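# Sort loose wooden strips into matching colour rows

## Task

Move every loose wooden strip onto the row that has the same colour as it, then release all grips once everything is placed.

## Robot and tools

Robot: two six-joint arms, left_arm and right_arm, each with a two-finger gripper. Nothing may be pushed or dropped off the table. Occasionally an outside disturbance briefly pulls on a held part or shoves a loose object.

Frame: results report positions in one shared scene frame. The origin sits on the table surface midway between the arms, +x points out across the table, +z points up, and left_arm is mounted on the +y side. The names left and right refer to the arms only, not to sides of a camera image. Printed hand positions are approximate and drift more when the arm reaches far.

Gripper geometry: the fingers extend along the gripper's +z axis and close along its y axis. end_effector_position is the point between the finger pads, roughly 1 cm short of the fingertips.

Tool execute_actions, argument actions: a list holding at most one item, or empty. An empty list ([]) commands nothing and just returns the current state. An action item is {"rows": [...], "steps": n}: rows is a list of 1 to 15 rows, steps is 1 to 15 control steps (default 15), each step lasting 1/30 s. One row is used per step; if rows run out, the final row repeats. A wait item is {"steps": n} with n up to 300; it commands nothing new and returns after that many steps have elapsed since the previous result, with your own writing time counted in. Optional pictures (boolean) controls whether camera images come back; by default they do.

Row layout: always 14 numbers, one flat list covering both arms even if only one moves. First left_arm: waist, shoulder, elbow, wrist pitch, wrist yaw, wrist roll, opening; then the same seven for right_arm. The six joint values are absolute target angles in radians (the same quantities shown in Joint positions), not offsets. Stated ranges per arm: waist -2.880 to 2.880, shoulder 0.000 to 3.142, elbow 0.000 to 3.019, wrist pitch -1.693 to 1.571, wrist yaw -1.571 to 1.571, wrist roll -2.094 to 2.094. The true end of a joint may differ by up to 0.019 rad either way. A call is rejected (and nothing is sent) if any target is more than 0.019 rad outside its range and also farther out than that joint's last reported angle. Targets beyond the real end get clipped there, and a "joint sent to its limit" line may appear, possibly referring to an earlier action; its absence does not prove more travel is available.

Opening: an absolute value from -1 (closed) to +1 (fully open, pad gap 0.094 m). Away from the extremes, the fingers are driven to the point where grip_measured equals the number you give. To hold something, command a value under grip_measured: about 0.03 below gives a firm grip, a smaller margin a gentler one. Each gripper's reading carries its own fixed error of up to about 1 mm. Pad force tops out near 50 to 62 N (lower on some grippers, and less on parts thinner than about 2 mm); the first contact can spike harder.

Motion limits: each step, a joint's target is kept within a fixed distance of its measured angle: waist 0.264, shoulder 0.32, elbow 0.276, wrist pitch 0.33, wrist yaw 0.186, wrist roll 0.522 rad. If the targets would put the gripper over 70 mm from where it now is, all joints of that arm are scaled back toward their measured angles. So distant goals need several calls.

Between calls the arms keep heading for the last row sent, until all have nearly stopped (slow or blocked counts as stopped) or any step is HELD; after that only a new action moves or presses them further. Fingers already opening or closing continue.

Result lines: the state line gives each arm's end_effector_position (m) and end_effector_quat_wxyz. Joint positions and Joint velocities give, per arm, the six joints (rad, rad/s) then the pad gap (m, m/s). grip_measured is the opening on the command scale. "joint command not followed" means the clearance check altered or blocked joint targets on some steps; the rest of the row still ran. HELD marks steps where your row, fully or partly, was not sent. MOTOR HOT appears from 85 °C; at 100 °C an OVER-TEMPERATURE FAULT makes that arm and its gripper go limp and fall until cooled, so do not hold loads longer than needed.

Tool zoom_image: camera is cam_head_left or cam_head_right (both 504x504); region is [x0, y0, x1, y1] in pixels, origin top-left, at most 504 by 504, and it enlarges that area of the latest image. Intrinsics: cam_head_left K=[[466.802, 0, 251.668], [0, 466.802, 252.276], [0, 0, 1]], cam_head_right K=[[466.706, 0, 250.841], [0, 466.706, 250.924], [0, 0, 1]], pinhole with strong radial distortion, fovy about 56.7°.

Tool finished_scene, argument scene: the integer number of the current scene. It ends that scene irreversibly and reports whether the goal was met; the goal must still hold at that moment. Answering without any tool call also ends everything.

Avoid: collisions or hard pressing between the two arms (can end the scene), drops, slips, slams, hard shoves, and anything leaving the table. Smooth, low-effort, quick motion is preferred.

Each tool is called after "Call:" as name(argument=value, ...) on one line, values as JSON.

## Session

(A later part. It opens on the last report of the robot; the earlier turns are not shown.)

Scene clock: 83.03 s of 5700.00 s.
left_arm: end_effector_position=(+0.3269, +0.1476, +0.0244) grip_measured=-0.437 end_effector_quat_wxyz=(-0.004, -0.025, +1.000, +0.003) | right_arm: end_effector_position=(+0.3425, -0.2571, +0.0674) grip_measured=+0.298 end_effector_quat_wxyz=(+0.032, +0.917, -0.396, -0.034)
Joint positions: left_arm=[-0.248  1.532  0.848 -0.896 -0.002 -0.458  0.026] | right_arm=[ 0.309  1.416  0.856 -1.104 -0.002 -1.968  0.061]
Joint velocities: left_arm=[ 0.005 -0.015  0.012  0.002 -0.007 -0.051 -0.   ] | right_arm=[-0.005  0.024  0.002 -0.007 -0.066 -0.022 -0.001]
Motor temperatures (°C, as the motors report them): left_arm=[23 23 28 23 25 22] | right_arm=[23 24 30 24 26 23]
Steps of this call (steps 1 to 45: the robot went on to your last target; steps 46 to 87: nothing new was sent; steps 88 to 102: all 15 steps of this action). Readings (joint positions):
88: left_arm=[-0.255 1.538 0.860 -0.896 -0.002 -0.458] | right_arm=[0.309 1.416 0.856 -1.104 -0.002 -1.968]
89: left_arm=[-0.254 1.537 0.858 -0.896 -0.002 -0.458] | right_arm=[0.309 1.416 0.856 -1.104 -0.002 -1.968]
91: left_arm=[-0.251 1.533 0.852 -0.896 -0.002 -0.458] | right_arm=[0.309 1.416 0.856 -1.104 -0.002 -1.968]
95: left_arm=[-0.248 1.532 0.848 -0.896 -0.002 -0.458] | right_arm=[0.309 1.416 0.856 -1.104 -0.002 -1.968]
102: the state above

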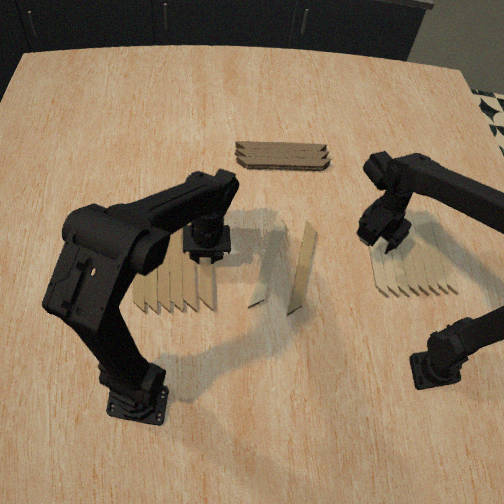

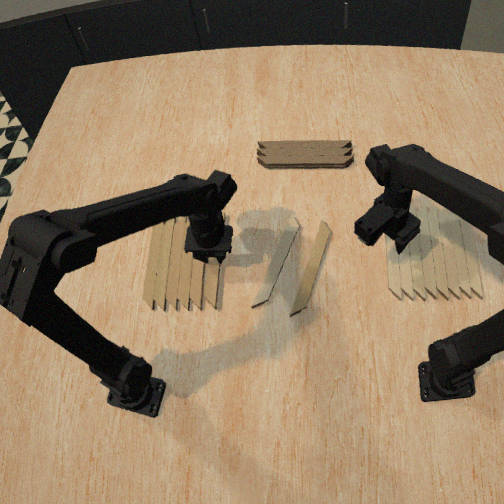

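Call:
execute_actions(actions=[{"rows":[[-0.24,1.515,0.85,-0.885,0,-0.46,-0.33,0.3,1.4,0.9,-1.1,0,-1.98,0.3]],"steps":8}], pictures=false)

Call:
execute_actions(actions=[{"rows":[[-0.24,1.4,0.85,-1,0,-0.46,-0.33,0.5,1.5,1.1,-1.1,0,-1.98,0.3]],"steps":8}], pictures=false)

Call:
execute_actions(actions=[{"rows":[[0.7,1.3,0.85,-1.1,0,-0.46,-1,0.863,1.735,1.2,-1.0,0,-1.98,0.3]]}], pictures=false)

Call:
execute_actions(actions=[{"steps":25}])

Call:
zoom_image(camera="cam_head_left", region=[170,190,340,330])

Call:
zoom_image(camera="cam_head_right", region=[180,190,350,330])

Scene clock: 93.60 s of 5700.00 s.
left_arm: end_effector_position=(+0.3271, +0.1475, +0.0251) grip_measured=-0.332 end_effector_quat_wxyz=(-0.003, -0.025, +1.000, +0.002) | right_arm: end_effector_position=(+0.3425, -0.2571, +0.0674) grip_measured=+0.298 end_effector_quat_wxyz=(+0.032, +0.917, -0.396, -0.034)
Joint positions: left_arm=[-0.248  1.53   0.848 -0.896 -0.002 -0.458  0.031] | right_arm=[ 0.309  1.416  0.856 -1.104 -0.002 -1.969  0.061]
Joint velocities: left_arm=[-0.005 -0.024  0.017 -0.012  0.022  0.066  0.   ] | right_arm=[ 0.005  0.005 -0.002  0.002  0.095  0.007 -0.001]
Motor temperatures (°C, as the motors report them): left_arm=[23 24 28 23 25 22] | right_arm=[23 24 31 24 26 23]
Steps of this call (steps 1 to 15: the robot went on to your last target; steps 16 to 90: nothing new was sent; then 7.30 s passed at rest; steps 91 to 98: all 8 steps of this action). Readings (joint positions):
91: left_arm=[-0.248 1.532 0.848 -0.896 -0.002 -0.458] | right_arm=[0.309 1.416 0.856 -1.104 -0.002 -1.968]
92: left_arm=[-0.248 1.532 0.848 -0.896 -0.002 -0.458] | right_arm=[0.309 1.416 0.856 -1.104 -0.002 -1.968]
94: left_arm=[-0.248 1.531 0.848 -0.896 -0.002 -0.458] | right_arm=[0.309 1.416 0.856 -1.104 -0.002 -1.968]
98: the state above

Scene clock: 93.87 s of 5700.00 s.
left_arm: end_effector_position=(+0.3143, +0.1530, +0.0717) grip_measured=-0.332 end_effector_quat_wxyz=(+0.019, -0.025, +0.999, -0.008) | right_arm: end_effector_position=(+0.3861, -0.1620, +0.1047) grip_measured=+0.298 end_effector_quat_wxyz=(-0.010, +0.950, -0.312, +0.009)
Joint positions: left_arm=[-0.248  1.384  0.839 -0.985 -0.001 -0.458  0.031] | right_arm=[ 0.489  1.492  1.051 -1.103  0.    -1.969  0.061]
Joint velocities: left_arm=[-0.005 -0.171 -0.002 -0.022  0.007 -0.007  0.   ] | right_arm=[ 0.503  0.103  0.584  0.081 -0.022  0.007 -0.   ]
Motor temperatures (°C, as the motors report them): left_arm=[23 24 28 23 25 22] | right_arm=[23 24 31 24 26 23]
Steps of this call (steps 1 to 8: all 8 steps of this action). Readings (joint positions):
1: left_arm=[-0.248 1.522 0.848 -0.911 -0.002 -0.458] | right_arm=[0.316 1.419 0.863 -1.106 0.002 -1.969]
2: left_arm=[-0.248 1.505 0.845 -0.938 -0.001 -0.458] | right_arm=[0.333 1.427 0.879 -1.107 0.003 -1.969]
4: left_arm=[-0.248 1.453 0.839 -0.973 -0.001 -0.458] | right_arm=[0.386 1.451 0.933 -1.107 0.003 -1.969]
8: the state above

Scene clock: 94.37 s of 5700.00 s.
left_arm: end_effector_position=(+0.2742, +0.4687, +0.0934) grip_measured=-0.983 end_effector_quat_wxyz=(+0.008, -0.482, +0.876, +0.003) | right_arm: end_effector_position=(+0.3047, +0.0046, +0.0283) grip_measured=+0.298 end_effector_quat_wxyz=(+0.015, +0.993, -0.114, -0.010)
Joint positions: left_arm=[ 0.708  1.314  0.839 -1.08  -0.005 -0.458  0.001] | right_arm=[ 0.896  1.758  1.158 -1.006 -0.003 -1.969  0.061]
Joint velocities: left_arm=[ 1.148 -0.005 -0.002 -0.09  -0.095 -0.007  0.   ] | right_arm=[-0.132 -0.005 -0.012 -0.002 -0.037  0.037  0.   ]
Motor temperatures (°C, as the motors report them): left_arm=[23 24 28 23 25 22] | right_arm=[23 24 31 24 26 23]
Steps of this call (steps 1 to 15: all 15 steps of this action). Readings (joint positions):
1: left_arm=[-0.233 1.376 0.839 -0.997 0.006 -0.458] | right_arm=[0.512 1.501 1.069 -1.094 0.002 -1.969]
2: left_arm=[-0.199 1.367 0.839 -1.019 0.008 -0.458] | right_arm=[0.538 1.514 1.087 -1.082 0.003 -1.969]
4: left_arm=[-0.084 1.346 0.839 -1.049 0.008 -0.458] | right_arm=[0.606 1.557 1.116 -1.057 0.003 -1.969]
8: left_arm=[0.207 1.317 0.839 -1.069 0.004 -0.458] | right_arm=[0.769 1.661 1.145 -1.022 0.003 -1.969]
15: the state above

Scene clock: 95.20 s of 5700.00 s.
left_arm: end_effector_position=(+0.2741, +0.4655, +0.0935) grip_measured=-0.983 end_effector_quat_wxyz=(+0.005, -0.479, +0.878, +0.001) | right_arm: end_effector_position=(+0.3154, -0.0022, +0.0304) grip_measured=+0.298 end_effector_quat_wxyz=(+0.013, +0.992, -0.127, -0.008)
Joint positions: left_arm=[ 0.702  1.314  0.839 -1.086 -0.002 -0.458  0.001] | right_arm=[ 0.87   1.754  1.159 -1.006 -0.002 -1.969  0.061]
Joint velocities: left_arm=[-0.005  0.005 -0.007 -0.012 -0.007 -0.007  0.001] | right_arm=[-0.005  0.005 -0.017  0.012 -0.022 -0.022  0.001]
Motor temperatures (°C, as the motors report them): left_arm=[23 24 28 23 25 22] | right_arm=[23 24 31 24 26 23]
Steps of this call (steps 1 to 25: the robot went on to your last target). Readings (joint positions):
1: left_arm=[0.736 1.314 0.839 -1.082 -0.006 -0.458] | right_arm=[0.892 1.757 1.158 -1.006 -0.003 -1.969]
2: left_arm=[0.746 1.314 0.839 -1.084 -0.006 -0.458] | right_arm=[0.886 1.756 1.159 -1.006 -0.003 -1.969]
4: left_arm=[0.735 1.314 0.839 -1.086 -0.005 -0.458] | right_arm=[0.877 1.754 1.159 -1.006 -0.002 -1.969]
8: left_arm=[0.704 1.314 0.839 -1.086 -0.002 -0.458] | right_arm=[0.870 1.754 1.159 -1.006 -0.002 -1.969]
25: the state above

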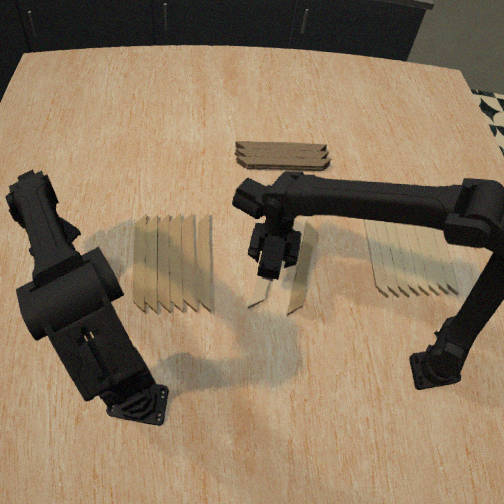

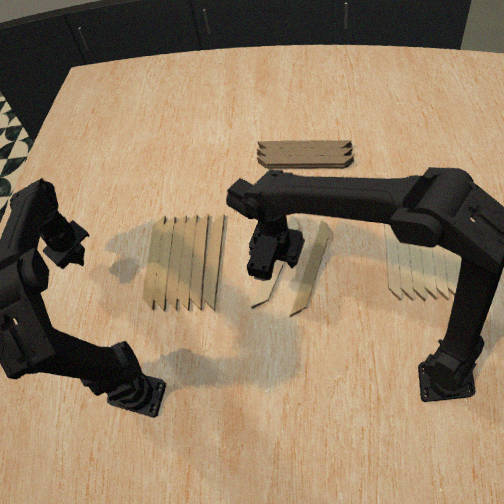

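Region (170, 190, 340, 330) of cam_head_left's 504x504 image, scaled by 2.965, with more detail than that image has; it fills the top 415 rows of this view, and the rest is white.

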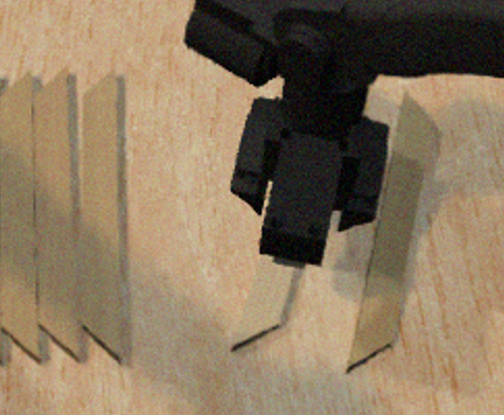

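Region (180, 190, 350, 330) of cam_head_right's 504x504 image, scaled by 2.965, with more detail than that image has; it fills the top 415 rows of this view, and the rest is white.

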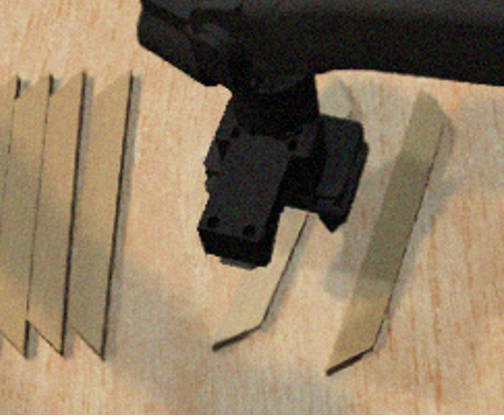

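Call:
execute_actions(actions=[{"rows":[[0.7,1.3,0.85,-1.1,0,-0.46,-1,0.87,1.75,1.2,-0.94,0,-1.96,0.3],[0.7,1.3,0.85,-1.1,0,-0.46,-1,0.87,1.75,1.2,-0.94,0,-1.96,0.3],[0.7,1.3,0.85,-1.1,0,-0.46,-1,0.87,1.75,1.2,-0.94,0,-1.96,0.3],[0.7,1.3,0.85,-1.1,0,-0.46,-1,0.87,1.785,1.2,-0.94,0,-1.96,0.3]]}], pictures=false)

Call:
execute_actions(actions=[{"rows":[[0.7,1.3,0.85,-1.1,0,-0.46,-1,0.87,1.805,1.2,-0.94,0,-1.96,0.3]]}], pictures=false)

Call:
execute_actions(actions=[{"rows":[[0.7,1.3,0.85,-1.1,0,-0.46,-1,0.87,1.805,1.2,-0.94,0,-1.96,-0.48]]}], pictures=false)

Scene clock: 100.73 s of 5700.00 s.
left_arm: end_effector_position=(+0.2741, +0.4655, +0.0935) grip_measured=-0.983 end_effector_quat_wxyz=(+0.005, -0.479, +0.878, +0.001) | right_arm: end_effector_position=(+0.3230, +0.0078, +0.0237) grip_measured=+0.298 end_effector_quat_wxyz=(-0.005, +0.992, -0.127, +0.002)
Joint positions: left_arm=[ 0.702  1.314  0.839 -1.086 -0.002 -0.458  0.001] | right_arm=[ 0.87   1.77   1.16  -0.95  -0.002 -1.969  0.061]
Joint velocities: left_arm=[ 0.005 -0.005  0.012 -0.002 -0.007 -0.022  0.   ] | right_arm=[ 0.005 -0.015 -0.012  0.002 -0.066 -0.066  0.   ]
Motor temperatures (°C, as the motors report them): left_arm=[23 24 28 23 25 22] | right_arm=[23 24 31 24 26 23]
Steps of this call (steps 1 to 15: the robot went on to your last target; steps 16 to 90: nothing new was sent; then 2.03 s passed at rest; steps 91 to 105: all 15 steps of this action). Readings (joint positions):
91: left_arm=[0.702 1.314 0.839 -1.086 -0.002 -0.458] | right_arm=[0.870 1.754 1.159 -0.996 -0.002 -1.969]
92: left_arm=[0.702 1.314 0.839 -1.086 -0.002 -0.458] | right_arm=[0.870 1.754 1.159 -0.980 -0.002 -1.969]
94: left_arm=[0.702 1.314 0.839 -1.086 -0.002 -0.458] | right_arm=[0.870 1.754 1.159 -0.959 -0.002 -1.969]
98: left_arm=[0.702 1.314 0.839 -1.086 -0.002 -0.458] | right_arm=[0.870 1.762 1.160 -0.951 -0.002 -1.969]
105: the state above

Scene clock: 101.23 s of 5700.00 s.
left_arm: end_effector_position=(+0.2741, +0.4655, +0.0935) grip_measured=-0.983 end_effector_quat_wxyz=(+0.005, -0.479, +0.878, +0.001) | right_arm: end_effector_position=(+0.3226, +0.0071, +0.0160) grip_measured=+0.298 end_effector_quat_wxyz=(+0.001, +0.992, -0.127, -0.002)
Joint positions: left_arm=[ 0.702  1.314  0.839 -1.086 -0.002 -0.458  0.001] | right_arm=[ 0.87   1.788  1.161 -0.948 -0.001 -1.969  0.061]
Joint velocities: left_arm=[-0.015  0.015 -0.032 -0.012 -0.007 -0.066 -0.001] | right_arm=[-0.015  0.005 -0.012 -0.002  0.007 -0.007  0.001]
Motor temperatures (°C, as the motors report them): left_arm=[23 24 28 23 25 22] | right_arm=[23 24 31 24 26 23]
Steps of this call (steps 1 to 15: all 15 steps of this action). Readings (joint positions):
1: left_arm=[0.702 1.314 0.839 -1.086 -0.002 -0.458] | right_arm=[0.870 1.770 1.160 -0.950 -0.002 -1.969]
2: left_arm=[0.702 1.314 0.839 -1.086 -0.002 -0.458] | right_arm=[0.870 1.772 1.160 -0.950 -0.002 -1.969]
4: left_arm=[0.702 1.314 0.839 -1.086 -0.002 -0.458] | right_arm=[0.870 1.778 1.160 -0.949 -0.002 -1.969]
8: left_arm=[0.702 1.314 0.839 -1.086 -0.002 -0.458] | right_arm=[0.870 1.787 1.161 -0.949 -0.001 -1.969]
15: the state above

Scene clock: 101.73 s of 5700.00 s.
left_arm: end_effector_position=(+0.2741, +0.4655, +0.0935) grip_measured=-0.983 end_effector_quat_wxyz=(+0.005, -0.479, +0.878, +0.001) | right_arm: end_effector_position=(+0.3227, +0.0072, +0.0160) grip_measured=-0.437 end_effector_quat_wxyz=(+0.001, +0.992, -0.127, -0.001)
Joint positions: left_arm=[ 0.702  1.314  0.839 -1.086 -0.002 -0.458  0.001] | right_arm=[ 0.87   1.788  1.161 -0.948 -0.001 -1.968  0.026]
Joint velocities: left_arm=[-0.024  0.005 -0.027  0.002  0.007  0.007  0.   ] | right_arm=[-0.005  0.005 -0.007 -0.012  0.051 -0.007  0.   ]
Motor temperatures (°C, as the motors report them): left_arm=[23 24 28 23 25 22] | right_arm=[23 24 31 24 26 23]
Steps of this call (steps 1 to 15: all 15 steps of this action). Readings (joint positions):
1: left_arm=[0.702 1.314 0.839 -1.086 -0.002 -0.458] | right_arm=[0.870 1.788 1.161 -0.948 -0.001 -1.969]
2: left_arm=[0.702 1.314 0.839 -1.086 -0.002 -0.458] | right_arm=[0.870 1.788 1.161 -0.948 -0.001 -1.969]
4: left_arm=[0.702 1.314 0.839 -1.086 -0.002 -0.458] | right_arm=[0.870 1.788 1.161 -0.948 -0.001 -1.968]
8: left_arm=[0.702 1.314 0.839 -1.086 -0.002 -0.458] | right_arm=[0.870 1.788 1.161 -0.948 -0.001 -1.968]
15: the state above

Call:
execute_actions(actions=[{"rows":[[0.7,1.3,0.85,-1.1,0,-0.46,-1,0.87,1.7,1.2,-1,0,-1.96,-0.48]],"steps":10}], pictures=false)

Call:
execute_actions(actions=[{"rows":[[0.7,1.3,0.85,-1.1,0,-0.46,-1,0.68,1.53,1.0,-1,0,-0.8,-0.48]]}], pictures=false)

Call:
execute_actions(actions=[{"rows":[[0.7,1.3,0.85,-1.1,0,-0.46,-1,0.495,1.45,0.815,-0.9,0,0.53,-0.48]]}], pictures=false)

Call:
execute_actions(actions=[{"steps":25}])

Call:
zoom_image(camera="cam_head_left", region=[290,180,450,320])

Call:
zoom_image(camera="cam_head_right", region=[300,180,460,320])

Scene clock: 108.27 s of 5700.00 s.
left_arm: end_effector_position=(+0.2741, +0.4655, +0.0935) grip_measured=-0.983 end_effector_quat_wxyz=(+0.005, -0.479, +0.878, +0.001) | right_arm: end_effector_position=(+0.3212, +0.0052, +0.0541) grip_measured=-0.437 end_effector_quat_wxyz=(-0.017, +0.992, -0.127, +0.009)
Joint positions: left_arm=[ 0.702  1.314  0.839 -1.086 -0.002 -0.458  0.001] | right_arm=[ 0.87   1.704  1.161 -0.991 -0.001 -1.968  0.026]
Joint velocities: left_arm=[ 0.005 -0.005 -0.007  0.002  0.066 -0.037  0.   ] | right_arm=[ 0.005 -0.073  0.012  0.012 -0.037  0.007  0.002]
Motor temperatures (°C, as the motors report them): left_arm=[23 23 28 23 25 22] | right_arm=[23 24 31 24 26 23]
Steps of this call (steps 1 to 15: the robot went on to your last target; steps 16 to 90: nothing new was sent; then 3.20 s passed at rest; steps 91 to 100: all 10 steps of this action). Readings (joint positions):
91: left_arm=[0.702 1.314 0.839 -1.086 -0.002 -0.458] | right_arm=[0.870 1.784 1.161 -0.954 -0.001 -1.968]
92: left_arm=[0.702 1.314 0.839 -1.086 -0.002 -0.458] | right_arm=[0.870 1.778 1.161 -0.968 -0.001 -1.968]
94: left_arm=[0.702 1.314 0.839 -1.086 -0.002 -0.458] | right_arm=[0.870 1.757 1.161 -0.985 -0.001 -1.968]
98: left_arm=[0.702 1.314 0.839 -1.086 -0.002 -0.458] | right_arm=[0.870 1.714 1.161 -0.991 -0.001 -1.968]
100: the state above

Scene clock: 108.77 s of 5700.00 s.
left_arm: end_effector_position=(+0.2741, +0.4655, +0.0935) grip_measured=-0.983 end_effector_quat_wxyz=(+0.005, -0.479, +0.878, +0.001) | right_arm: end_effector_position=(+0.3410, -0.1052, +0.0693) grip_measured=-0.438 end_effector_quat_wxyz=(-0.014, +0.727, -0.686, +0.002)
Joint positions: left_arm=[ 0.702  1.314  0.839 -1.086 -0.002 -0.458  0.001] | right_arm=[ 0.667  1.529  0.989 -1.001  0.002 -0.912  0.026]
Joint velocities: left_arm=[-0.015  0.005  0.002  0.022  0.037 -0.007  0.001] | right_arm=[ 0.083 -0.015 -0.012 -0.012 -0.022  0.667 -0.   ]
Motor temperatures (°C, as the motors report them): left_arm=[23 23 28 23 25 22] | right_arm=[23 25 31 24 26 23]
Steps of this call (steps 1 to 15: all 15 steps of this action). Readings (joint positions):
1: left_arm=[0.702 1.314 0.839 -1.086 -0.002 -0.458] | right_arm=[0.862 1.694 1.150 -0.987 -0.004 -1.916]
2: left_arm=[0.702 1.314 0.839 -1.086 -0.002 -0.458] | right_arm=[0.849 1.676 1.123 -0.983 -0.006 -1.849]
4: left_arm=[0.702 1.314 0.839 -1.086 -0.002 -0.458] | right_arm=[0.793 1.623 1.054 -0.986 -0.006 -1.688]
8: left_arm=[0.702 1.314 0.839 -1.086 -0.002 -0.458] | right_arm=[0.667 1.543 0.989 -1.001 0.004 -1.297]
15: the state above

Scene clock: 109.27 s of 5700.00 s.
left_arm: end_effector_position=(+0.2741, +0.4655, +0.0935) grip_measured=-0.983 end_effector_quat_wxyz=(+0.005, -0.479, +0.878, +0.001) | right_arm: end_effector_position=(+0.3320, -0.1973, +0.0320) grip_measured=-0.439 end_effector_quat_wxyz=(-0.003, -0.088, +0.996, -0.002)
Joint positions: left_arm=[ 0.702  1.314  0.839 -1.086 -0.002 -0.458  0.001] | right_arm=[ 0.483  1.464  0.797 -0.91   0.002  0.356  0.026]
Joint velocities: left_arm=[ 0.015 -0.005  0.002 -0.002 -0.007 -0.007 -0.   ] | right_arm=[ 0.005 -0.005  0.002  0.012 -0.051  1.136 -0.   ]
Motor temperatures (°C, as the motors report them): left_arm=[23 23 28 23 25 22] | right_arm=[23 24 31 24 26 23]
Steps of this call (steps 1 to 15: all 15 steps of this action). Readings (joint positions):
1: left_arm=[0.702 1.314 0.839 -1.086 -0.002 -0.458] | right_arm=[0.660 1.524 0.972 -0.981 -0.004 -0.845]
2: left_arm=[0.702 1.314 0.839 -1.086 -0.002 -0.458] | right_arm=[0.643 1.509 0.939 -0.948 -0.007 -0.762]
4: left_arm=[0.702 1.314 0.839 -1.086 -0.002 -0.458] | right_arm=[0.574 1.478 0.861 -0.919 -0.005 -0.570]
8: left_arm=[0.702 1.314 0.839 -1.086 -0.002 -0.458] | right_arm=[0.474 1.464 0.797 -0.919 0.004 -0.175]
15: the state above

Scene clock: 110.10 s of 5700.00 s.
left_arm: end_effector_position=(+0.2741, +0.4655, +0.0935) grip_measured=-0.983 end_effector_quat_wxyz=(+0.005, -0.479, +0.878, +0.001) | right_arm: end_effector_position=(+0.3320, -0.1973, +0.0320) grip_measured=-0.439 end_effector_quat_wxyz=(-0.002, -0.007, +1.000, -0.003)
Joint positions: left_arm=[ 0.702  1.314  0.839 -1.086 -0.002 -0.458  0.001] | right_arm=[ 0.483  1.464  0.797 -0.91   0.002  0.517  0.026]
Joint velocities: left_arm=[ 0.015  0.005  0.007 -0.007  0.022  0.081 -0.001] | right_arm=[-0.005 -0.005  0.002  0.027  0.037  0.051 -0.001]
Motor temperatures (°C, as the motors report them): left_arm=[23 23 28 23 25 22] | right_arm=[23 24 31 24 26 23]
Steps of this call (steps 1 to 25: the robot went on to your last target). Readings (joint positions):
1: left_arm=[0.702 1.314 0.839 -1.086 -0.002 -0.458] | right_arm=[0.483 1.464 0.797 -0.910 0.002 0.389]
2: left_arm=[0.702 1.314 0.839 -1.086 -0.002 -0.458] | right_arm=[0.483 1.464 0.797 -0.910 0.002 0.415]
4: left_arm=[0.702 1.314 0.839 -1.086 -0.002 -0.458] | right_arm=[0.483 1.464 0.797 -0.910 0.002 0.452]
8: left_arm=[0.702 1.314 0.839 -1.086 -0.002 -0.458] | right_arm=[0.483 1.464 0.797 -0.910 0.002 0.491]
25: the state above

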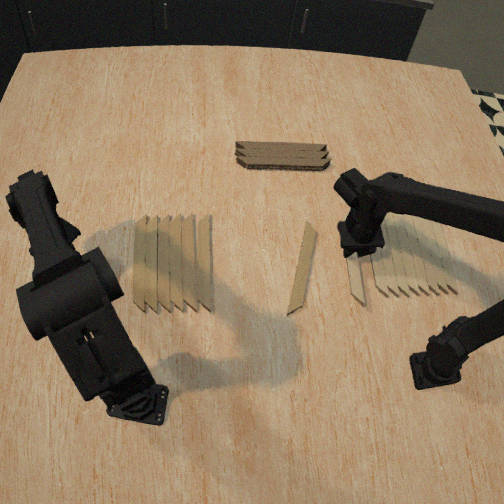

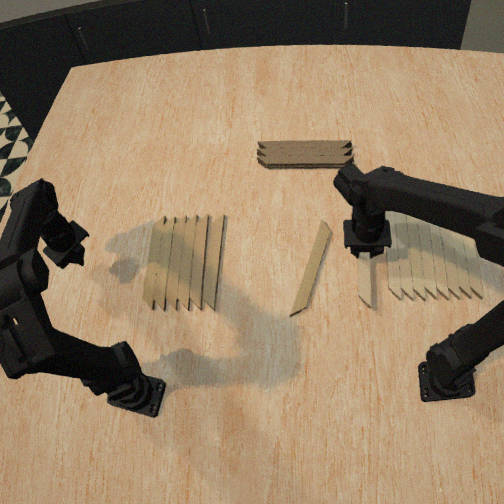

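Region (290, 180, 450, 320) of cam_head_left's 504x504 image, scaled by 3.150, with more detail than that image has; it fills the top 441 rows of this view, and the rest is white.

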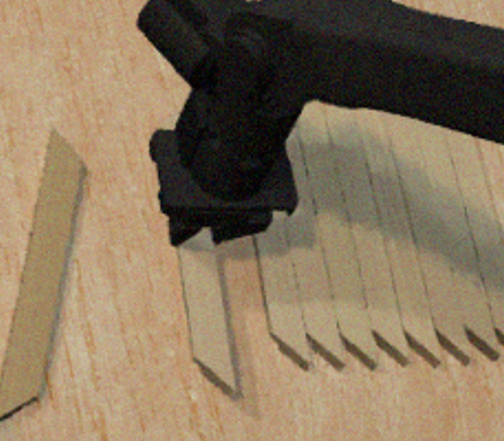

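Region (300, 180, 460, 320) of cam_head_right's 504x504 image, scaled by 3.150, with more detail than that image has; it fills the top 441 rows of this view, and the rest is white.

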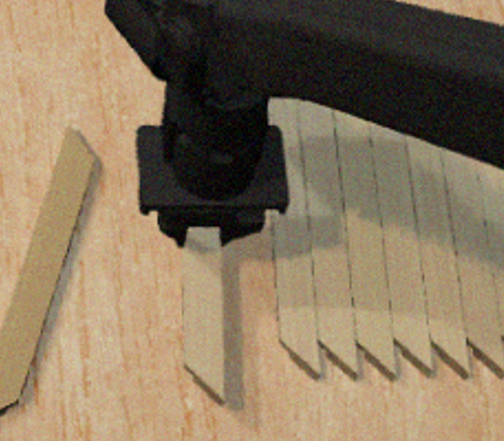

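Call:
execute_actions(actions=[{"rows":[[0.7,1.3,0.85,-1.1,0,-0.46,-1,0.365,1.495,0.815,-0.855,0,0.355,-0.48]]}], pictures=false)

Call:
execute_actions(actions=[{"steps":12}])

Call:
zoom_image(camera="cam_head_left", region=[290,180,450,320])

Call:
zoom_image(camera="cam_head_right", region=[300,180,460,320])

Scene clock: 114.93 s of 5700.00 s.
left_arm: end_effector_position=(+0.2741, +0.4655, +0.0935) grip_measured=-0.983 end_effector_quat_wxyz=(+0.005, -0.479, +0.878, +0.001) | right_arm: end_effector_position=(+0.3596, -0.2328, +0.0248) grip_measured=-0.439 end_effector_quat_wxyz=(+0.008, -0.017, +1.000, +0.002)
Joint positions: left_arm=[ 0.702  1.314  0.839 -1.086 -0.002 -0.458  0.001] | right_arm=[ 0.357  1.486  0.797 -0.866  0.001  0.372  0.026]
Joint velocities: left_arm=[-0.015 -0.005  0.002 -0.017  0.051  0.007 -0.   ] | right_arm=[-0.015  0.005  0.022  0.012 -0.037 -0.037 -0.001]
Motor temperatures (°C, as the motors report them): left_arm=[23 23 29 23 25 22] | right_arm=[23 24 31 24 26 23]
Steps of this call (steps 1 to 15: the robot went on to your last target; steps 16 to 90: nothing new was sent; then 1.33 s passed at rest; steps 91 to 105: all 15 steps of this action). Readings (joint positions):
91: left_arm=[0.702 1.314 0.839 -1.086 -0.002 -0.458] | right_arm=[0.475 1.465 0.797 -0.903 -0.002 0.494]
92: left_arm=[0.702 1.314 0.839 -1.086 -0.002 -0.458] | right_arm=[0.457 1.468 0.797 -0.890 -0.004 0.468]
94: left_arm=[0.702 1.314 0.839 -1.086 -0.002 -0.458] | right_arm=[0.406 1.475 0.797 -0.870 -0.002 0.431]
98: left_arm=[0.702 1.314 0.839 -1.086 -0.002 -0.458] | right_arm=[0.357 1.486 0.797 -0.866 0.002 0.394]
105: the state above

Scene clock: 115.33 s of 5700.00 s.
left_arm: end_effector_position=(+0.2741, +0.4655, +0.0935) grip_measured=-0.983 end_effector_quat_wxyz=(+0.005, -0.479, +0.878, +0.001) | right_arm: end_effector_position=(+0.3596, -0.2328, +0.0248) grip_measured=-0.439 end_effector_quat_wxyz=(+0.008, -0.020, +1.000, +0.002)
Joint positions: left_arm=[ 0.702  1.314  0.839 -1.086 -0.002 -0.458  0.001] | right_arm=[ 0.357  1.486  0.797 -0.866  0.001  0.367  0.026]
Joint velocities: left_arm=[-0.005 -0.005 -0.007  0.002 -0.051 -0.095 -0.001] | right_arm=[-0.005  0.015 -0.022 -0.002  0.022 -0.066  0.   ]
Motor temperatures (°C, as the motors report them): left_arm=[23 23 29 23 25 22] | right_arm=[23 24 31 24 26 23]
Steps of this call (steps 1 to 12: the robot went on to your last target). Readings (joint positions):
1: left_arm=[0.702 1.314 0.839 -1.086 -0.002 -0.458] | right_arm=[0.357 1.486 0.797 -0.866 0.001 0.371]
2: left_arm=[0.702 1.314 0.839 -1.086 -0.002 -0.458] | right_arm=[0.357 1.486 0.797 -0.866 0.001 0.370]
4: left_arm=[0.702 1.314 0.839 -1.086 -0.002 -0.458] | right_arm=[0.357 1.486 0.797 -0.866 0.001 0.369]
8: left_arm=[0.702 1.314 0.839 -1.086 -0.002 -0.458] | right_arm=[0.357 1.486 0.797 -0.866 0.001 0.368]
12: the state above

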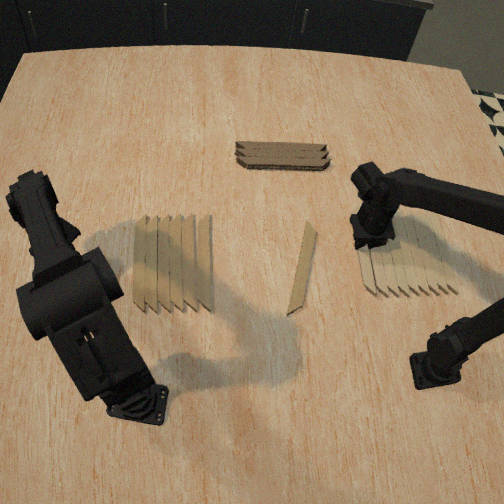

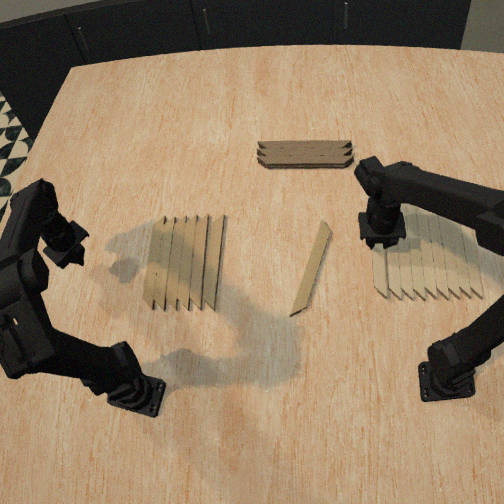

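Region (290, 180, 450, 320) of cam_head_left's 504x504 image, scaled by 3.150, with more detail than that image has; it fills the top 441 rows of this view, and the rest is white.

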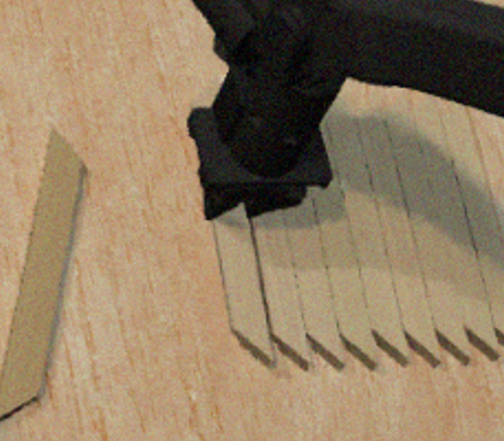

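Region (300, 180, 460, 320) of cam_head_right's 504x504 image, scaled by 3.150, with more detail than that image has; it fills the top 441 rows of this view, and the rest is white.

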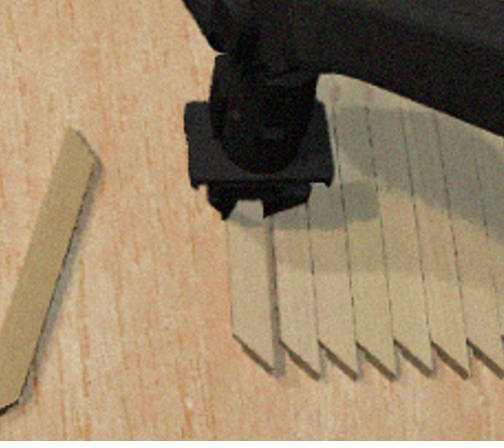

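Call:
execute_actions(actions=[{"rows":[[0.7,1.3,0.85,-1.1,0,-0.46,-1,0.365,1.512,0.815,-0.855,0,0.355,-0.48]],"steps":10}], pictures=false)

Call:
execute_actions(actions=[{"rows":[[0.7,1.3,0.85,-1.1,0,-0.46,-1,0.365,1.49,0.815,-0.855,0,0.355,-0.33]],"steps":8}], pictures=false)

Call:
execute_actions(actions=[{"rows":[[0.7,1.3,0.85,-1.1,0,-0.46,-1,0.365,1.42,0.85,-0.95,0,0.355,-0.33]],"steps":8}], pictures=false)

Call:
execute_actions(actions=[{"rows":[[0.7,1.3,0.85,-1.1,0,-0.46,-1,0.69,1.64,1.075,-0.955,0,0.94,0.6]]}], pictures=false)

Call:
execute_actions(actions=[{"steps":15}])

Call:
zoom_image(camera="cam_head_left", region=[250,180,410,320])

Scene clock: 124.87 s of 5700.00 s.
left_arm: end_effector_position=(+0.2741, +0.4655, +0.0935) grip_measured=-0.983 end_effector_quat_wxyz=(+0.005, -0.479, +0.878, +0.001) | right_arm: end_effector_position=(+0.3582, -0.2334, +0.0197) grip_measured=-0.439 end_effector_quat_wxyz=(+0.001, -0.020, +1.000, -0.000)
Joint positions: left_arm=[ 0.702  1.314  0.839 -1.086 -0.002 -0.458  0.001] | right_arm=[ 0.357  1.501  0.797 -0.865  0.001  0.366  0.026]
Joint velocities: left_arm=[ 0.015 -0.005 -0.012  0.002 -0.007 -0.066 -0.002] | right_arm=[-0.015  0.005 -0.007 -0.022 -0.066 -0.066 -0.001]
Motor temperatures (°C, as the motors report them): left_arm=[23 23 29 23 25 22] | right_arm=[23 24 30 24 26 23]
Steps of this call (steps 1 to 15: the robot went on to your last target; steps 16 to 90: nothing new was sent; then 6.20 s passed at rest; steps 91 to 100: all 10 steps of this action). Readings (joint positions):
91: left_arm=[0.702 1.314 0.839 -1.086 -0.002 -0.458] | right_arm=[0.357 1.487 0.797 -0.866 0.001 0.366]
92: left_arm=[0.702 1.314 0.839 -1.086 -0.002 -0.458] | right_arm=[0.357 1.488 0.797 -0.865 0.001 0.366]
94: left_arm=[0.702 1.314 0.839 -1.086 -0.002 -0.458] | right_arm=[0.357 1.493 0.797 -0.865 0.001 0.366]
98: left_arm=[0.702 1.314 0.839 -1.086 -0.002 -0.458] | right_arm=[0.357 1.501 0.797 -0.865 0.001 0.366]
100: the state above

Scene clock: 125.13 s of 5700.00 s.
left_arm: end_effector_position=(+0.2741, +0.4655, +0.0935) grip_measured=-0.983 end_effector_quat_wxyz=(+0.005, -0.479, +0.878, +0.001) | right_arm: end_effector_position=(+0.3582, -0.2334, +0.0197) grip_measured=-0.333 end_effector_quat_wxyz=(+0.001, -0.020, +1.000, -0.000)
Joint positions: left_arm=[ 0.702  1.314  0.839 -1.086 -0.002 -0.458  0.001] | right_arm=[ 0.357  1.501  0.797 -0.865  0.001  0.366  0.031]
Joint velocities: left_arm=[-0.005 -0.005 -0.017 -0.012  0.007 -0.007  0.   ] | right_arm=[ 0.005  0.015 -0.022  0.017 -0.066 -0.037 -0.   ]
Motor temperatures (°C, as the motors report them): left_arm=[23 23 29 23 25 22] | right_arm=[23 24 30 24 26 23]
Steps of this call (steps 1 to 8: all 8 steps of this action). Readings (joint positions):
1: left_arm=[0.702 1.314 0.839 -1.086 -0.002 -0.458] | right_arm=[0.357 1.501 0.797 -0.865 0.001 0.366]
2: left_arm=[0.702 1.314 0.839 -1.086 -0.002 -0.458] | right_arm=[0.357 1.501 0.797 -0.865 0.001 0.366]
4: left_arm=[0.702 1.314 0.839 -1.086 -0.002 -0.458] | right_arm=[0.357 1.501 0.797 -0.865 0.001 0.366]
8: the state above

Scene clock: 125.40 s of 5700.00 s.
left_arm: end_effector_position=(+0.2741, +0.4655, +0.0935) grip_measured=-0.983 end_effector_quat_wxyz=(+0.005, -0.479, +0.878, +0.001) | right_arm: end_effector_position=(+0.3525, -0.2358, +0.0487) grip_measured=-0.333 end_effector_quat_wxyz=(+0.007, -0.020, +1.000, +0.002)
Joint positions: left_arm=[ 0.702  1.314  0.839 -1.086 -0.002 -0.458  0.001] | right_arm=[ 0.357  1.422  0.807 -0.941  0.001  0.366  0.031]
Joint velocities: left_arm=[ 0.005 -0.005 -0.017 -0.017  0.022  0.022  0.   ] | right_arm=[-0.005 -0.151  0.081  0.002 -0.051 -0.051  0.   ]
Motor temperatures (°C, as the motors report them): left_arm=[23 23 29 23 25 22] | right_arm=[23 24 30 24 26 23]
Steps of this call (steps 1 to 8: all 8 steps of this action). Readings (joint positions):
1: left_arm=[0.702 1.314 0.839 -1.086 -0.002 -0.458] | right_arm=[0.357 1.498 0.799 -0.879 0.001 0.366]
2: left_arm=[0.702 1.314 0.839 -1.086 -0.002 -0.458] | right_arm=[0.357 1.490 0.800 -0.902 0.001 0.366]
4: left_arm=[0.702 1.314 0.839 -1.086 -0.002 -0.458] | right_arm=[0.357 1.462 0.800 -0.930 0.001 0.366]
8: the state above

Scene clock: 125.90 s of 5700.00 s.
left_arm: end_effector_position=(+0.2741, +0.4655, +0.0935) grip_measured=-0.983 end_effector_quat_wxyz=(+0.005, -0.479, +0.878, +0.001) | right_arm: end_effector_position=(+0.3496, -0.0692, +0.0427) grip_measured=+0.597 end_effector_quat_wxyz=(+0.007, +0.061, +0.998, +0.009)
Joint positions: left_arm=[ 0.702  1.314  0.839 -1.086 -0.002 -0.458  0.001] | right_arm=[ 0.714  1.645  1.048 -0.951 -0.003  0.886  0.075]
Joint velocities: left_arm=[-0.015  0.015 -0.012 -0.012 -0.007  0.11   0.   ] | right_arm=[-0.112 -0.015  0.012  0.002 -0.037  0.183  0.001]
Motor temperatures (°C, as the motors report them): left_arm=[23 23 29 23 25 22] | right_arm=[23 24 30 24 26 23]
Steps of this call (steps 1 to 15: all 15 steps of this action). Readings (joint positions):
1: left_arm=[0.702 1.314 0.839 -1.086 -0.002 -0.458] | right_arm=[0.366 1.426 0.817 -0.945 0.004 0.406]
2: left_arm=[0.702 1.314 0.839 -1.086 -0.002 -0.458] | right_arm=[0.387 1.442 0.837 -0.949 0.006 0.456]
4: left_arm=[0.702 1.314 0.839 -1.086 -0.002 -0.458] | right_arm=[0.456 1.494 0.894 -0.950 0.006 0.547]
8: left_arm=[0.702 1.314 0.839 -1.086 -0.002 -0.458] | right_arm=[0.623 1.601 1.006 -0.950 0.003 0.732]
15: the state above

Scene clock: 126.40 s of 5700.00 s.
left_arm: end_effector_position=(+0.2741, +0.4655, +0.0935) grip_measured=-0.983 end_effector_quat_wxyz=(+0.005, -0.479, +0.878, +0.001) | right_arm: end_effector_position=(+0.3543, -0.0743, +0.0427) grip_measured=+0.597 end_effector_quat_wxyz=(+0.007, +0.089, +0.996, +0.009)
Joint positions: left_arm=[ 0.702  1.314  0.839 -1.086 -0.002 -0.458  0.001] | right_arm=[ 0.699  1.645  1.048 -0.951 -0.002  0.927  0.075]
Joint velocities: left_arm=[ 0.005 -0.015 -0.017 -0.002  0.051 -0.022 -0.   ] | right_arm=[-0.005 -0.015 -0.017  0.002  0.037 -0.022 -0.   ]
Motor temperatures (°C, as the motors report them): left_arm=[23 23 29 23 25 22] | right_arm=[23 24 30 24 26 23]
Steps of this call (steps 1 to 15: the robot went on to your last target). Readings (joint positions):
1: left_arm=[0.702 1.314 0.839 -1.086 -0.002 -0.458] | right_arm=[0.710 1.645 1.048 -0.951 -0.003 0.894]
2: left_arm=[0.702 1.314 0.839 -1.086 -0.002 -0.458] | right_arm=[0.706 1.645 1.048 -0.951 -0.002 0.901]
4: left_arm=[0.702 1.314 0.839 -1.086 -0.002 -0.458] | right_arm=[0.700 1.645 1.048 -0.951 -0.002 0.911]
8: left_arm=[0.702 1.314 0.839 -1.086 -0.002 -0.458] | right_arm=[0.699 1.645 1.048 -0.951 -0.002 0.921]
15: the state above

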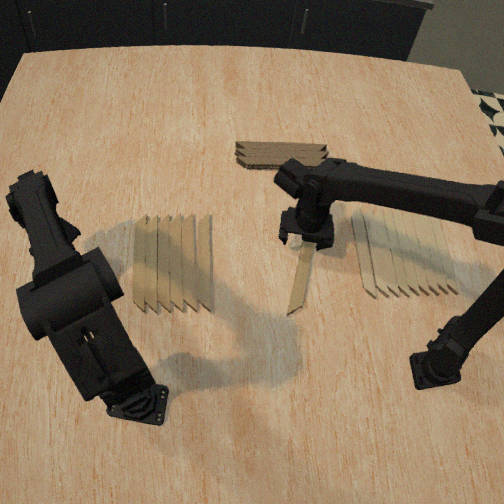

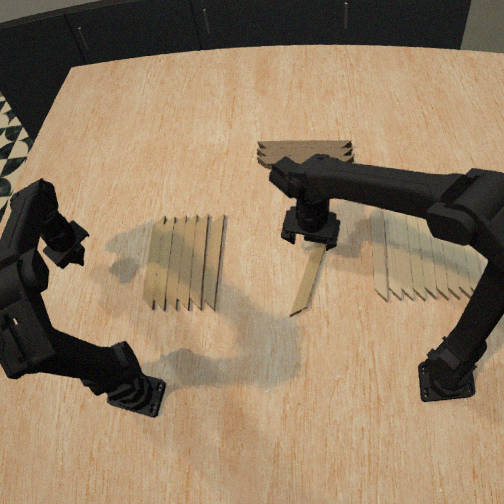

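Region (250, 180, 410, 320) of cam_head_left's 504x504 image, scaled by 3.150, with more detail than that image has; it fills the top 441 rows of this view, and the rest is white.

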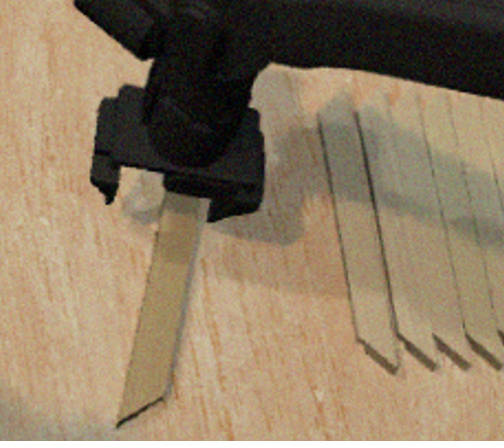

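Call:
execute_actions(actions=[{"rows":[[0.7,1.3,0.85,-1.1,0,-0.46,-1,0.668,1.67,1.02,-0.89,0,0.92,0.6]]}], pictures=false)

Call:
execute_actions(actions=[{"rows":[[0.7,1.3,0.85,-1.1,0,-0.46,-1,0.668,1.697,1.02,-0.89,0,0.92,0.6]]}], pictures=false)

Call:
execute_actions(actions=[{"rows":[[0.7,1.3,0.85,-1.1,0,-0.46,-1,0.668,1.697,1.02,-0.89,0,0.92,-0.48]]}])

Scene clock: 131.97 s of 5700.00 s.
left_arm: end_effector_position=(+0.2741, +0.4655, +0.0935) grip_measured=-0.983 end_effector_quat_wxyz=(+0.005, -0.479, +0.878, +0.001) | right_arm: end_effector_position=(+0.3597, -0.0823, +0.0293) grip_measured=+0.597 end_effector_quat_wxyz=(+0.011, +0.101, +0.995, +0.013)
Joint positions: left_arm=[ 0.702  1.314  0.839 -1.086 -0.002 -0.458  0.001] | right_arm=[ 0.677  1.657  1.021 -0.901 -0.002  0.928  0.075]
Joint velocities: left_arm=[-0.015  0.005 -0.007 -0.002  0.037  0.007  0.   ] | right_arm=[-0.015 -0.024 -0.002 -0.002 -0.037 -0.037 -0.   ]
Motor temperatures (°C, as the motors report them): left_arm=[23 23 29 23 25 22] | right_arm=[23 24 31 24 26 23]
Steps of this call (steps 1 to 15: the robot went on to your last target; steps 16 to 90: nothing new was sent; then 2.07 s passed at rest; steps 91 to 105: all 15 steps of this action). Readings (joint positions):
91: left_arm=[0.702 1.314 0.839 -1.086 -0.002 -0.458] | right_arm=[0.698 1.645 1.045 -0.941 -0.002 0.928]
92: left_arm=[0.702 1.314 0.839 -1.086 -0.002 -0.458] | right_arm=[0.696 1.645 1.039 -0.924 -0.002 0.928]
94: left_arm=[0.702 1.314 0.839 -1.086 -0.002 -0.458] | right_arm=[0.688 1.648 1.030 -0.907 -0.002 0.928]
98: left_arm=[0.702 1.314 0.839 -1.086 -0.002 -0.458] | right_arm=[0.677 1.656 1.021 -0.903 -0.002 0.928]
105: the state above

Scene clock: 132.47 s of 5700.00 s.
left_arm: end_effector_position=(+0.2741, +0.4655, +0.0935) grip_measured=-0.983 end_effector_quat_wxyz=(+0.005, -0.479, +0.878, +0.001) | right_arm: end_effector_position=(+0.3576, -0.0841, +0.0175) grip_measured=+0.597 end_effector_quat_wxyz=(+0.002, +0.101, +0.995, +0.003)
Joint positions: left_arm=[ 0.702  1.314  0.839 -1.086 -0.002 -0.458  0.001] | right_arm=[ 0.677  1.686  1.021 -0.899 -0.002  0.928  0.075]
Joint velocities: left_arm=[ 0.005 -0.015  0.007 -0.012 -0.007  0.051  0.   ] | right_arm=[-0.015 -0.015  0.022  0.002  0.095  0.022  0.001]
Motor temperatures (°C, as the motors report them): left_arm=[23 23 29 23 25 22] | right_arm=[23 24 31 24 26 23]
Steps of this call (steps 1 to 15: all 15 steps of this action). Readings (joint positions):
1: left_arm=[0.702 1.314 0.839 -1.086 -0.002 -0.458] | right_arm=[0.677 1.658 1.021 -0.901 -0.002 0.928]
2: left_arm=[0.702 1.314 0.839 -1.086 -0.002 -0.458] | right_arm=[0.677 1.660 1.021 -0.900 -0.002 0.928]
4: left_arm=[0.702 1.314 0.839 -1.086 -0.002 -0.458] | right_arm=[0.677 1.669 1.021 -0.899 -0.002 0.928]
8: left_arm=[0.702 1.314 0.839 -1.086 -0.002 -0.458] | right_arm=[0.677 1.684 1.021 -0.899 -0.002 0.928]
15: the state above

Scene clock: 132.97 s of 5700.00 s.
left_arm: end_effector_position=(+0.2741, +0.4655, +0.0935) grip_measured=-0.983 end_effector_quat_wxyz=(+0.005, -0.479, +0.878, +0.001) | right_arm: end_effector_position=(+0.3577, -0.0841, +0.0175) grip_measured=-0.441 end_effector_quat_wxyz=(+0.002, +0.101, +0.995, +0.003)
Joint positions: left_arm=[ 0.702  1.314  0.839 -1.086 -0.002 -0.458  0.001] | right_arm=[ 0.677  1.686  1.021 -0.899 -0.001  0.928  0.026]
Joint velocities: left_arm=[ 0.015 -0.015 -0.002 -0.002  0.066  0.066 -0.001] | right_arm=[-0.015  0.005 -0.017  0.007 -0.051 -0.11  -0.   ]
Motor temperatures (°C, as the motors report them): left_arm=[23 23 29 23 25 22] | right_arm=[23 24 31 24 26 23]
Steps of this call (steps 1 to 15: all 15 steps of this action). Readings (joint positions):
1: left_arm=[0.702 1.314 0.839 -1.086 -0.002 -0.458] | right_arm=[0.677 1.686 1.021 -0.899 -0.002 0.928]
2: left_arm=[0.702 1.314 0.839 -1.086 -0.002 -0.458] | right_arm=[0.677 1.686 1.021 -0.899 -0.002 0.928]
4: left_arm=[0.702 1.314 0.839 -1.086 -0.002 -0.458] | right_arm=[0.677 1.686 1.021 -0.899 -0.001 0.928]
8: left_arm=[0.702 1.314 0.839 -1.086 -0.002 -0.458] | right_arm=[0.677 1.686 1.021 -0.899 -0.001 0.928]
15: the state above

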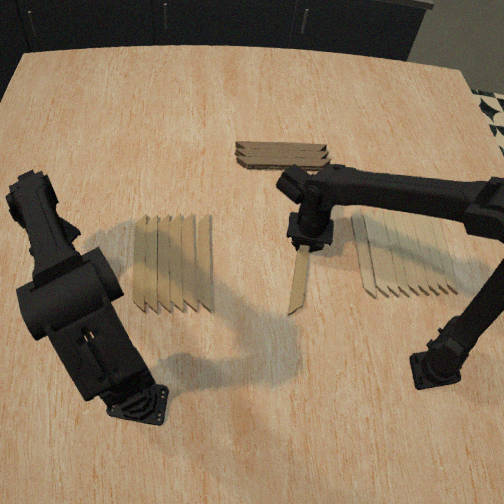

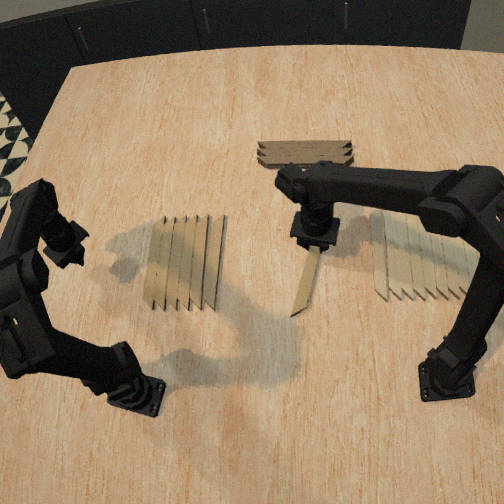

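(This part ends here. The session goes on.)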